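# Place the carton fully on the raised block

## Task

Set the carton on top of the raised block with no part of it sticking out past the block's edges. It must stay there by itself once the robot lets go, so a carton held in place only by the tool does not count. Finish by switching off suction and moving the tool away from it.

## Robot and tools

Robot: one FANUC CRX-5iA arm on a base that may sit slightly tilted relative to the table. It carries a vacuum tool with four suction cups on two air channels, a and b. There is only one arm, so every motion command is a single row for that arm.

Frames: all poses are in the scene frame. Its origin is on the table surface straight below the base, +z is up, and +y lies to the left when facing along +x. The controlled point is the cup point, the centre of the four cup rims. In the cup point's own axes the cups face along +z, sit at x = -35 and +35 mm, and at y = -70 mm (channel a) and +70 mm (channel b). The tool reaches 148 mm to each side along its y axis. Each cup rim is 36 mm across.

Row format (shared by execute_actions and move): 9 numbers [x, y, z, qw, qx, qy, qz, suction_a, suction_b]. x, y, z are an absolute target position for the cup point in metres, scene frame. qw..qz are an absolute target orientation quaternion, w first, scene frame. suction_a and suction_b are each in [-1, 1]: +1 asks for full vacuum (about 75 kPa under ambient), smaller values a fraction of that, and 0.01 or less switches the channel off. A channel keeps its last setting. Repeat the desired quaternion in every row; the one reported back may have drifted.

execute_actions(actions): a list of actions. Each action is a list of 1 to 15 rows; each row lasts one control step of 1/30 s, and if fewer than 15 rows are given the last one is repeated to fill the 15 steps. An empty list just returns the current state and images. Each target must lie within 0.6 m of the cup point's position at that action's start, measured along each of the cup point's current axes; otherwise the action is refused, and if the first action is malformed or fails this check, nothing in the call runs. Every step, the commanded pose is limited to 70 mm and 16 degrees away from the measured pose, so far targets need several actions; after an action the arm goes at most to the last limited pose. Position wins over orientation if both cannot be met.

move(target, speed, blocking): target is one 9-number row as above, an absolute pose. The cup point travels a straight path there lasting 0.5 to 10 s (cut off at 10 s). speed is the path's top speed in m/s, 0.002 to 0.5, default 0.25; rotation is capped at twice that in rad/s, taking the shorter way round. Suction values in the row apply at the start. The path ignores obstacles and the real motion can lag, wander or overshoot the speed, mostly near full reach. blocking=false returns after 0.5 s while motion continues; before any other motion command you must call wait or stop. The result adds a move: line with the outcome (done, off_target, moving, held, fault), the limits that acted (paced = pose was clipped; held = some steps were blocked, after which motion may surge), and the remaining distance to target.

wait(seconds): 0 to 10; holds the last command, returns early when a running move ends. stop(): brakes a running move; needs room, more when fast; suction is unaffected. zoom_image(camera, region): camera is cam_low or cam_wrist; region is [x0, y0, x1, y1] in pixels, top-left origin, at most 504 by 504. read_manual(section): only "licences", no motion. finished_scene(scene): pass the number of the current scene; it ends it permanently after the last command has been held and reports success.

Cameras: cam_low is 504x504 pinhole, cam_wrist is 616x616 fisheye mounted on the tool. Images come in that order with each result.

Results: the state line shows cup point position (metres) and quaternion (wxyz); at long reach the printed position can be somewhat off. Hand target is the pose the controller is currently steering toward. Step readings list positions at some steps, with HELD marking steps that were partly blocked. A pose unreachable line means the clearance check (which treats any mount under the base as arm) altered or blocked the command. Flange force is the estimated external force on the tool, noisy, worse during acceleration, and includes any carried weight; no reading means unavailable. suction_measured_a/b give achieved vacuum per channel; part_present_a/b switch to 1 at 0.54 and back to 0 below 0.49. Joint ranges (rad): waist -3.491..3.491, shoulder -3.140..3.140, elbow -1.187..4.328, forearm roll -3.316..3.316, wrist pitch -3.140..3.140, wrist roll -3.927..3.927.

Gripping: switch a channel on and press both its cups fully onto a flat, smooth face of the carton; holes, seams or the carton's edge under a rim leak. A sealed channel settles at most 0.17 under the command (0.27 with both on); an unsealed cup reads near 0, and a channel with an uncovered cup steals all pump flow from the other one. Under vacuum the cups shorten, so the carton rides up to about 12 mm nearer the tool. Vacuum alone may lift a resting carton. To release: set the carton down on the block, turn both channels off, then lift more than 15 mm. A cup sealed on the table pins the tool; switch that channel off.

Faults and care: the arm is stiff, so aim only at the contact height, approach slowly, and never command far past a surface. Joint torque reaching 152 N m (waist, shoulder, elbow) or 38 N m (wrist joints), or any outside force of 150 N, halts the arm for 10 s and drops the rest of the call. Holding loads heats motors; MOTOR HOT warns, and OVER-TEMPERATURE FAULT means a braked stop. The carton may occasionally be nudged by an outside push. Avoid dropping it, slamming it, and knocking anything off the table.

Each tool is called after ">>>" as a command line: name --argument value for each argument, lists and objects as JSON in quotes; but a table of rows of numbers goes row by row, as --pt "numbers of a row", without its own name.

## Session

>>> execute_actions --actions '[]'

>>> zoom_image --camera "cam_wrist" --region '[150, 60, 486, 396]'

Scene clock: 0.00 s.
end_effector_position=(+0.5002, +0.0233, +0.4042) suction_measured_a=0.00 part_present_a=0 suction_measured_b=0.00 part_present_b=0 end_effector_quat_wxyz=(+0.003, +0.692, +0.722, -0.002)
Joint positions: [ 0.264  0.131  0.195  0.002 -1.634 -1.837]
Joint velocities: [ 0.    -0.    -0.    -0.     0.001 -0.   ]
Flange force (N, the push that the arm receives, along the end effector's own x y z axes): no reading
Hand target: +0.500, +0.023, +0.404; +0.003, +0.692, +0.722, -0.002

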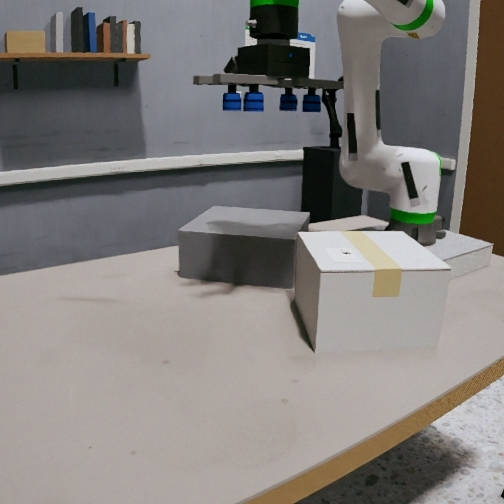

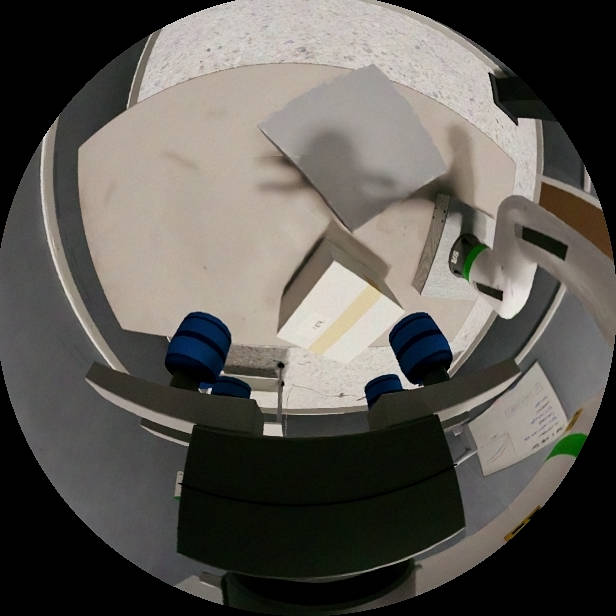

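Region (150, 60, 486, 396) of cam_wrist's 616x616 image, scaled by 1.500, with more detail than that image has.

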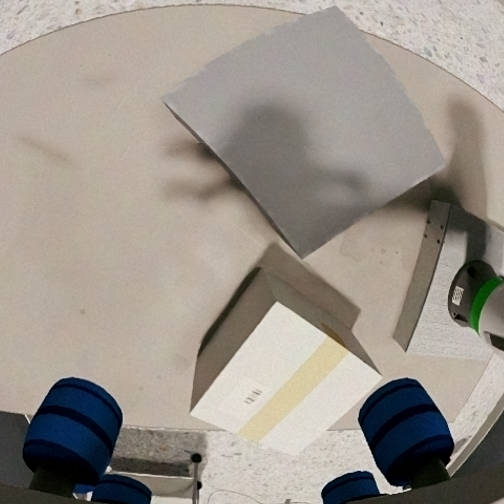

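>>> move --target '[0.402,0.194,0.20,0,0.864,0.503,0,0,0]' --speed 0.3

Scene clock: 5.83 s.
end_effector_position=(+0.4026, +0.1947, +0.1999) suction_measured_a=0.00 part_present_a=0 suction_measured_b=0.00 part_present_b=0 end_effector_quat_wxyz=(-0.000, +0.864, +0.504, +0.001)
Joint positions: [ 0.699  0.085 -0.34  -0.004 -1.141 -2.827]
Joint velocities: [-0.001  0.001 -0.001  0.001  0.     0.   ]
Flange force (N, the push that the arm receives, along the end effector's own x y z axes): [-1.4 3.8 -2.1]
Hand target: +0.403, +0.195, +0.200; -0.000, +0.864, +0.504, +0.000
Off the commanded pose: 0.001 m, 0 deg.
move: done

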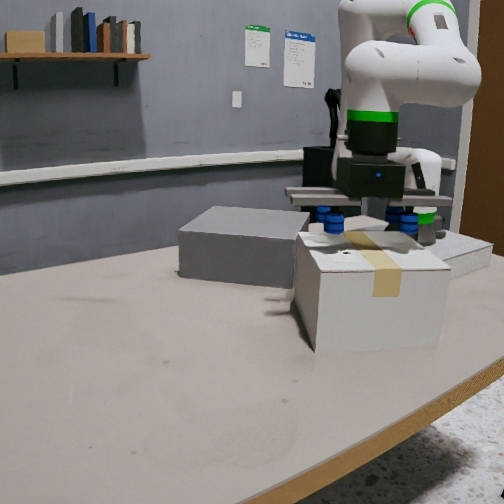

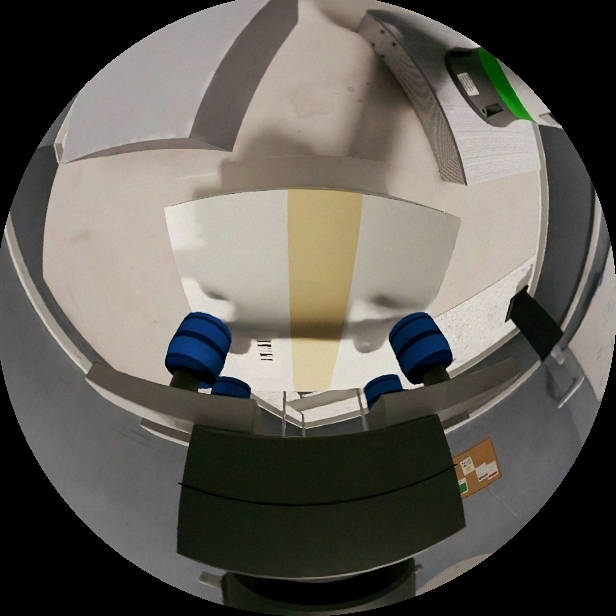

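Same as before.

>>> move --target '[0.399,0.195,0.156,0,0.864,0.503,0,1,1]' --speed 0.05

>>> wait --seconds 1

Scene clock: 8.60 s.
end_effector_position=(+0.3990, +0.1951, +0.1558) suction_measured_a=0.25 part_present_a=0 suction_measured_b=0.25 part_present_b=0 end_effector_quat_wxyz=(-0.000, +0.864, +0.503, -0.000)
Joint positions: [ 0.706  0.132 -0.403 -0.003 -1.032 -2.835]
Joint velocities: [-0.     0.001  0.    -0.    -0.001  0.   ]
Flange force (N, the push that the arm receives, along the end effector's own x y z axes): [-5.0 2.5 19.7]
Hand target: +0.399, +0.195, +0.156; -0.000, +0.864, +0.503, -0.000
Off the commanded pose: 0.000 m, 0 deg.
move: done

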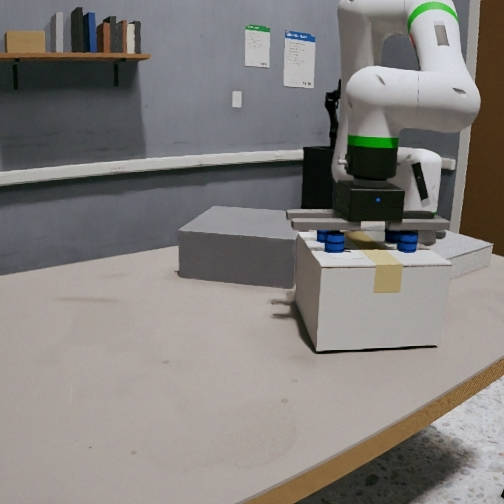

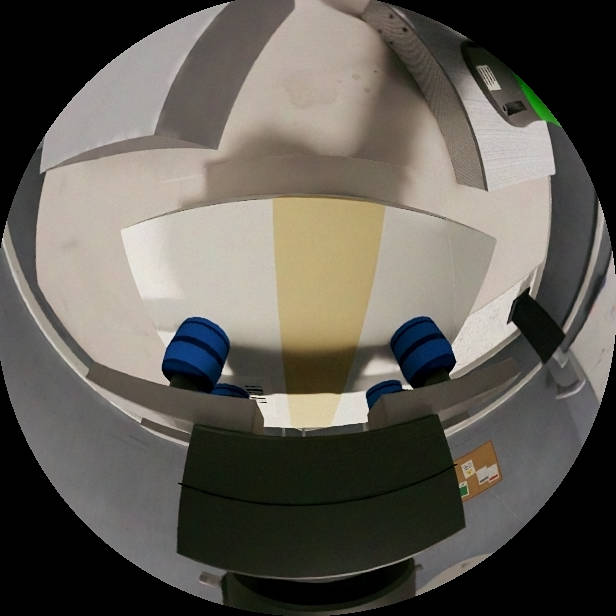

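Scene clock: 9.60 s.
end_effector_position=(+0.3991, +0.1952, +0.1559) suction_measured_a=0.71 part_present_a=1 suction_measured_b=0.71 part_present_b=1 end_effector_quat_wxyz=(-0.000, +0.864, +0.503, +0.000)
Joint positions: [ 0.706  0.132 -0.403 -0.003 -1.032 -2.835]
Joint velocities: [-0.001  0.     0.001  0.    -0.     0.   ]
Flange force (N, the push that the arm receives, along the end effector's own x y z axes): [-5.2 -2.3 19.3]
Hand target: +0.399, +0.195, +0.156; -0.000, +0.864, +0.503, -0.000
Off the commanded pose: 0.000 m, 0 deg.
wait: 1.00 s; at rest by 0.17 s

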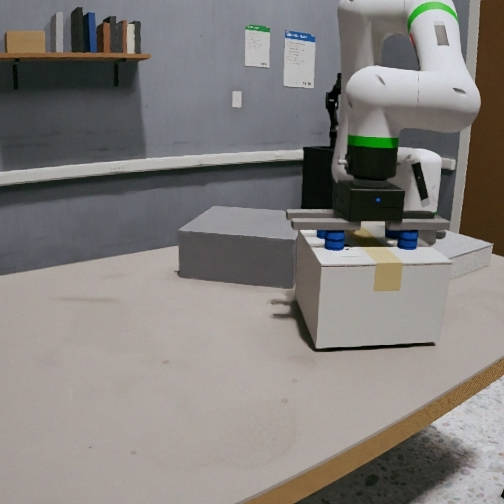

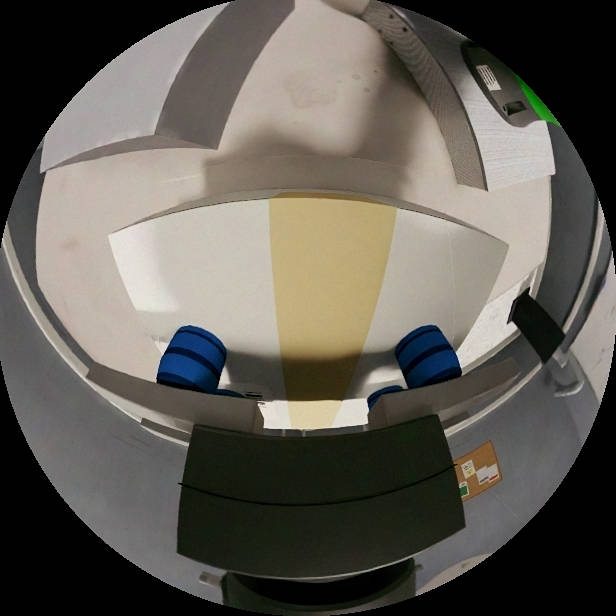

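>>> move --target '[0.399,0.195,0.305,0,0.864,0.503,0,1,1]' --speed 0.2

>>> move --target '[0.406,-0.213,0.295,0,0.934,0.358,0,1,1]'

>>> zoom_image --camera "cam_low" --region '[140, 120, 380, 320]'

Scene clock: 12.77 s.
end_effector_position=(+0.3986, +0.1945, +0.3052) suction_measured_a=0.73 part_present_a=1 suction_measured_b=0.73 part_present_b=1 end_effector_quat_wxyz=(+0.000, +0.864, +0.503, +0.000)
Joint positions: [ 0.705 -0.003 -0.175 -0.002 -1.395 -2.836]
Joint velocities: [-0.001  0.001  0.001  0.    -0.001 -0.001]
Flange force (N, the push that the arm receives, along the end effector's own x y z axes): [-6.6 1.3 19.4]
Hand target: +0.399, +0.195, +0.305; +0.000, +0.864, +0.503, +0.000
Off the commanded pose: 0.001 m, 0 deg.
move: done

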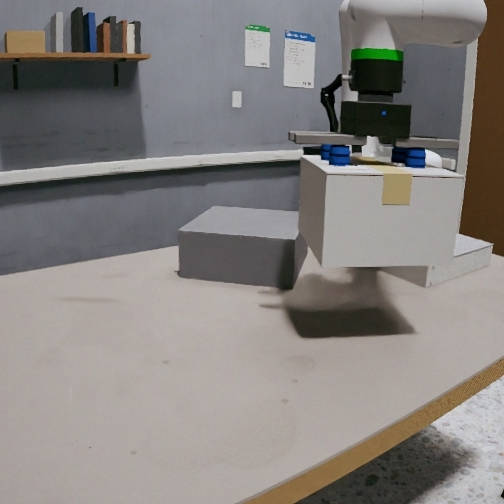

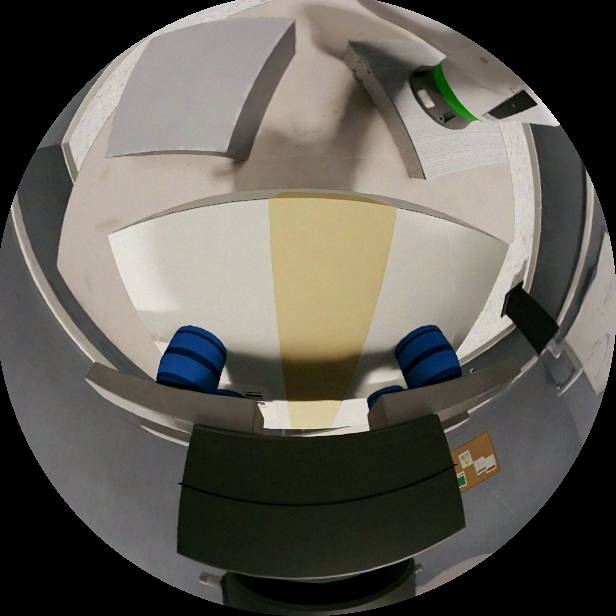

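Scene clock: 14.83 s.
end_effector_position=(+0.4062, -0.2136, +0.2950) suction_measured_a=0.73 part_present_a=1 suction_measured_b=0.73 part_present_b=1 end_effector_quat_wxyz=(+0.001, +0.934, +0.358, -0.001)
Joint positions: [-0.244  0.048 -0.152 -0.003 -1.373 -2.208]
Joint velocities: [-0.001  0.001  0.001  0.    -0.001  0.   ]
Flange force (N, the push that the arm receives, along the end effector's own x y z axes): [0.6 -0.4 17.8]
Hand target: +0.406, -0.214, +0.295; +0.001, +0.934, +0.358, -0.001
Off the commanded pose: 0.001 m, 0 deg.
move: done

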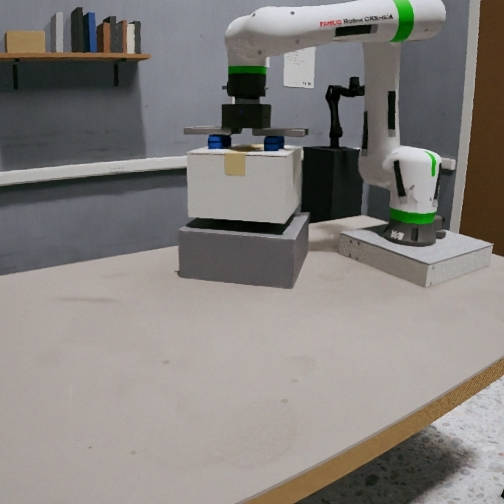

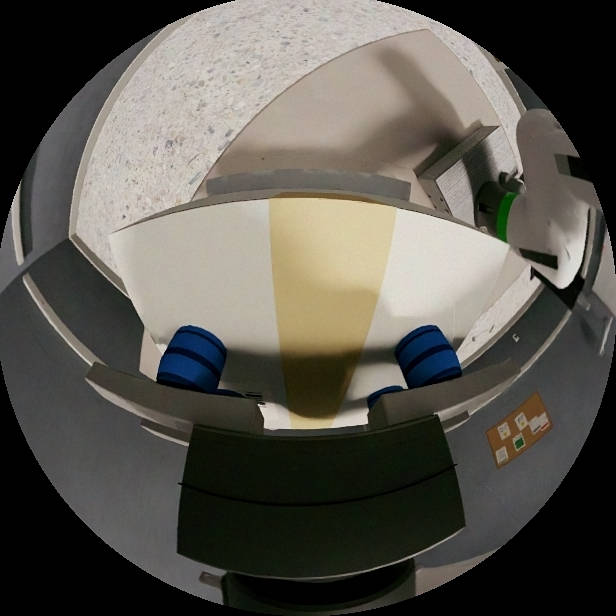

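Region (140, 120, 380, 320) of cam_low's 504x504 image, scaled by 2.100, with more detail than that image has.

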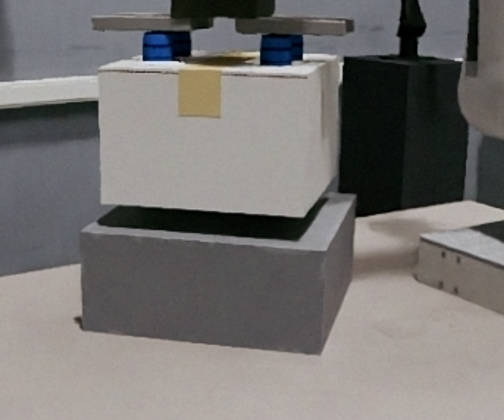

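>>> move --target '[0.404,-0.215,0.268,0,0.934,0.358,0,1,1]' --speed 0.03

>>> zoom_image --camera "cam_low" --region '[140, 120, 380, 320]'

Scene clock: 18.07 s.
end_effector_position=(+0.4041, -0.2150, +0.2680) suction_measured_a=0.73 part_present_a=1 suction_measured_b=0.73 part_present_b=1 end_effector_quat_wxyz=(-0.000, +0.934, +0.358, +0.000)
Joint positions: [-0.25   0.06  -0.203 -0.005 -1.308 -2.202]
Joint velocities: [-0.001 -0.    -0.001 -0.     0.001 -0.002]
Flange force (N, the push that the arm receives, along the end effector's own x y z axes): [-3.2 -7.3 23.2]
Hand target: +0.404, -0.215, +0.268; -0.000, +0.934, +0.358, -0.000
Off the commanded pose: 0.000 m, 0 deg.
move: done

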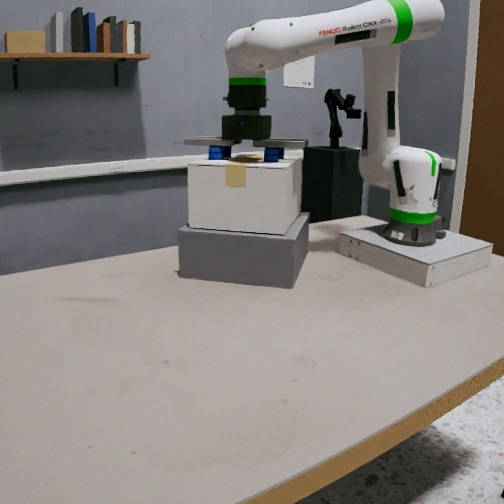

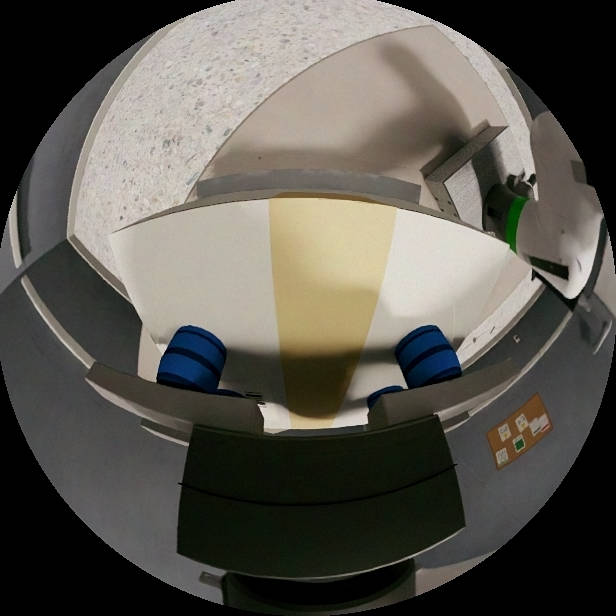

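Region (140, 120, 380, 320) of cam_low's 504x504 image, scaled by 2.100, with more detail than that image has.

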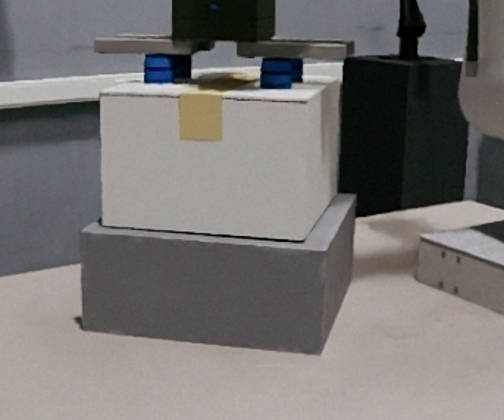

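>>> execute_actions --actions '[[[0.404,-0.215,0.267,0,0.934,0.358,0,1,1],[0.404,-0.215,0.267,0,0.934,0.358,0,1,1],[0.404,-0.215,0.267,0,0.934,0.358,0,1,1],[0.404,-0.215,0.267,0,0.934,0.358,0,1,1],[0.404,-0.215,0.267,0,0.934,0.358,0,1,1],[0.404,-0.215,0.267,0,0.934,0.358,0,1,1],[0.404,-0.215,0.267,0,0.934,0.358,0,0,0]]]'

>>> wait --seconds 0.3

>>> move --target '[0.404,-0.215,0.42,0,0.934,0.358,0,0,0]'

Scene clock: 20.70 s.
end_effector_position=(+0.4041, -0.2150, +0.2671) suction_measured_a=0.00 part_present_a=0 suction_measured_b=0.00 part_present_b=0 end_effector_quat_wxyz=(+0.000, +0.934, +0.358, +0.000)
Joint positions: [-0.25   0.06  -0.204 -0.005 -1.306 -2.202]
Joint velocities: [-0.001  0.002 -0.003 -0.     0.001  0.001]
Flange force (N, the push that the arm receives, along the end effector's own x y z axes): [1.8 -9.5 -43.7]
Hand target: +0.404, -0.215, +0.267; -0.000, +0.934, +0.358, +0.000
Off the commanded pose: 0.000 m, 0 deg.
Step readings (end_effector_position):
0: (+0.4041, -0.2150, +0.2680)
1: (+0.4041, -0.2150, +0.2680)
2: (+0.4041, -0.2150, +0.2676)
4: (+0.4040, -0.2150, +0.2671)
8: (+0.4040, -0.2151, +0.2671)
15: end_effector_position above

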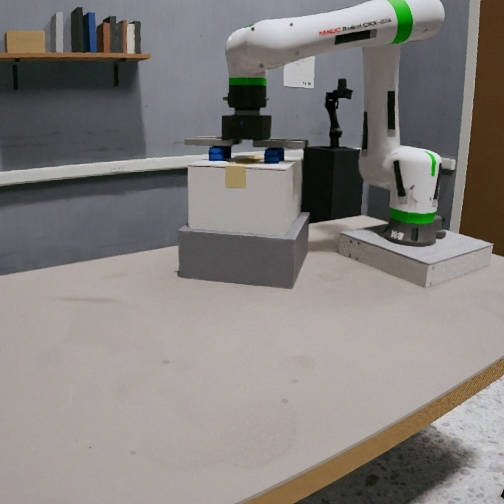

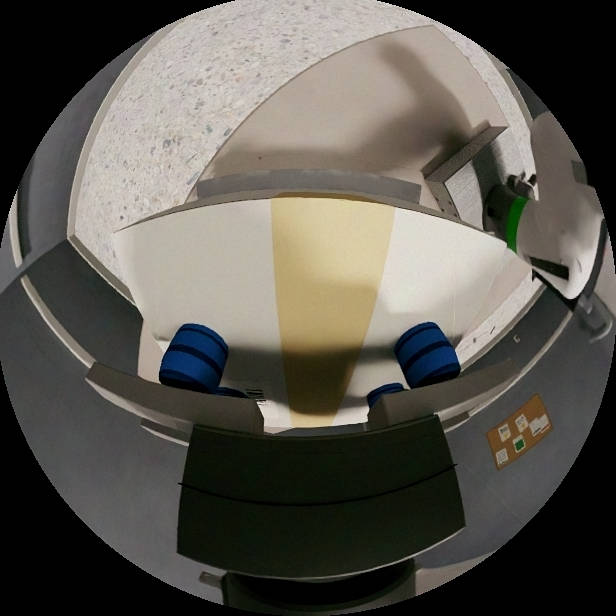

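Scene clock: 21.00 s.
end_effector_position=(+0.4040, -0.2150, +0.2670) suction_measured_a=0.00 part_present_a=0 suction_measured_b=0.00 part_present_b=0 end_effector_quat_wxyz=(-0.000, +0.934, +0.358, -0.000)
Joint positions: [-0.25   0.06  -0.205 -0.005 -1.306 -2.202]
Joint velocities: [-0.001  0.    -0.    -0.     0.001 -0.   ]
Flange force (N, the push that the arm receives, along the end effector's own x y z axes): [-3.8 -7.6 -41.8]
Hand target: +0.404, -0.215, +0.267; -0.000, +0.934, +0.358, +0.000
Off the commanded pose: 0.000 m, 0 deg.
wait: 0.30 s; at rest by 0.17 s

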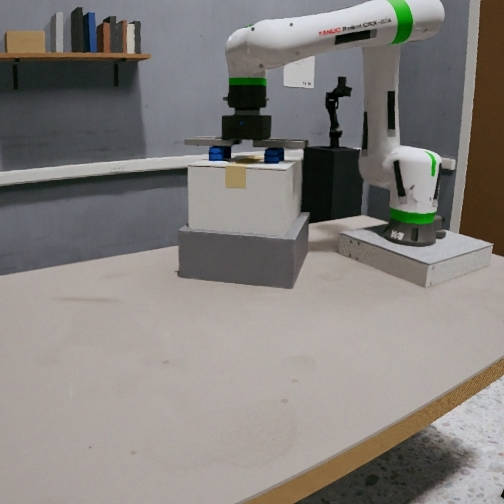

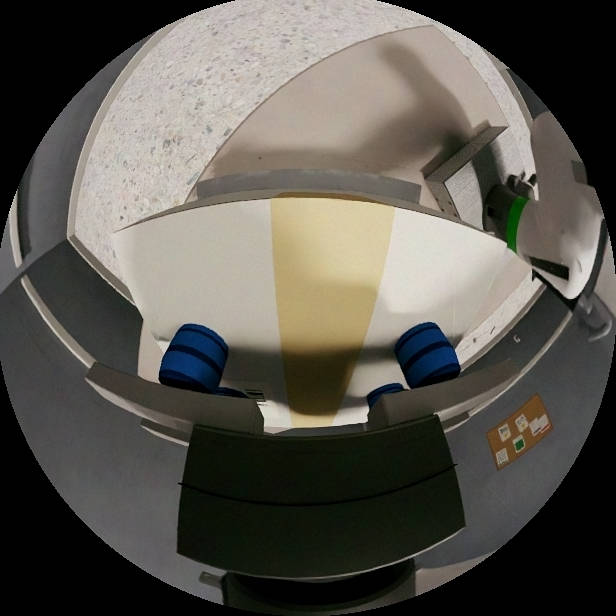

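Scene clock: 22.07 s.
end_effector_position=(+0.4033, -0.2149, +0.4200) suction_measured_a=0.00 part_present_a=0 suction_measured_b=0.00 part_present_b=0 end_effector_quat_wxyz=(+0.000, +0.934, +0.357, -0.000)
Joint positions: [-0.251  0.026  0.119 -0.005 -1.664 -2.203]
Joint velocities: [-0.002  0.     0.001 -0.    -0.     0.003]
Flange force (N, the push that the arm receives, along the end effector's own x y z axes): [-2.4 4.1 1.9]
Hand target: +0.403, -0.215, +0.420; +0.000, +0.934, +0.358, -0.000
Off the commanded pose: 0.001 m, 0 deg.
move: done

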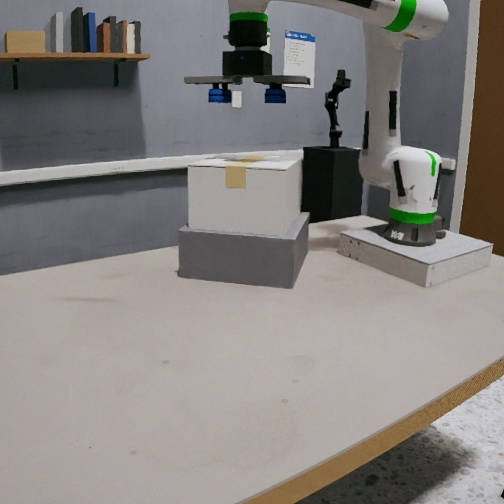

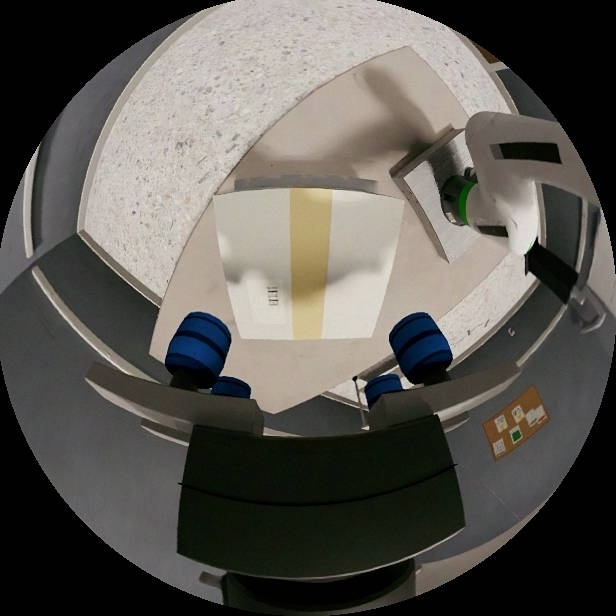

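>>> finished_scene --scene 2

The scene is finished: the task was done.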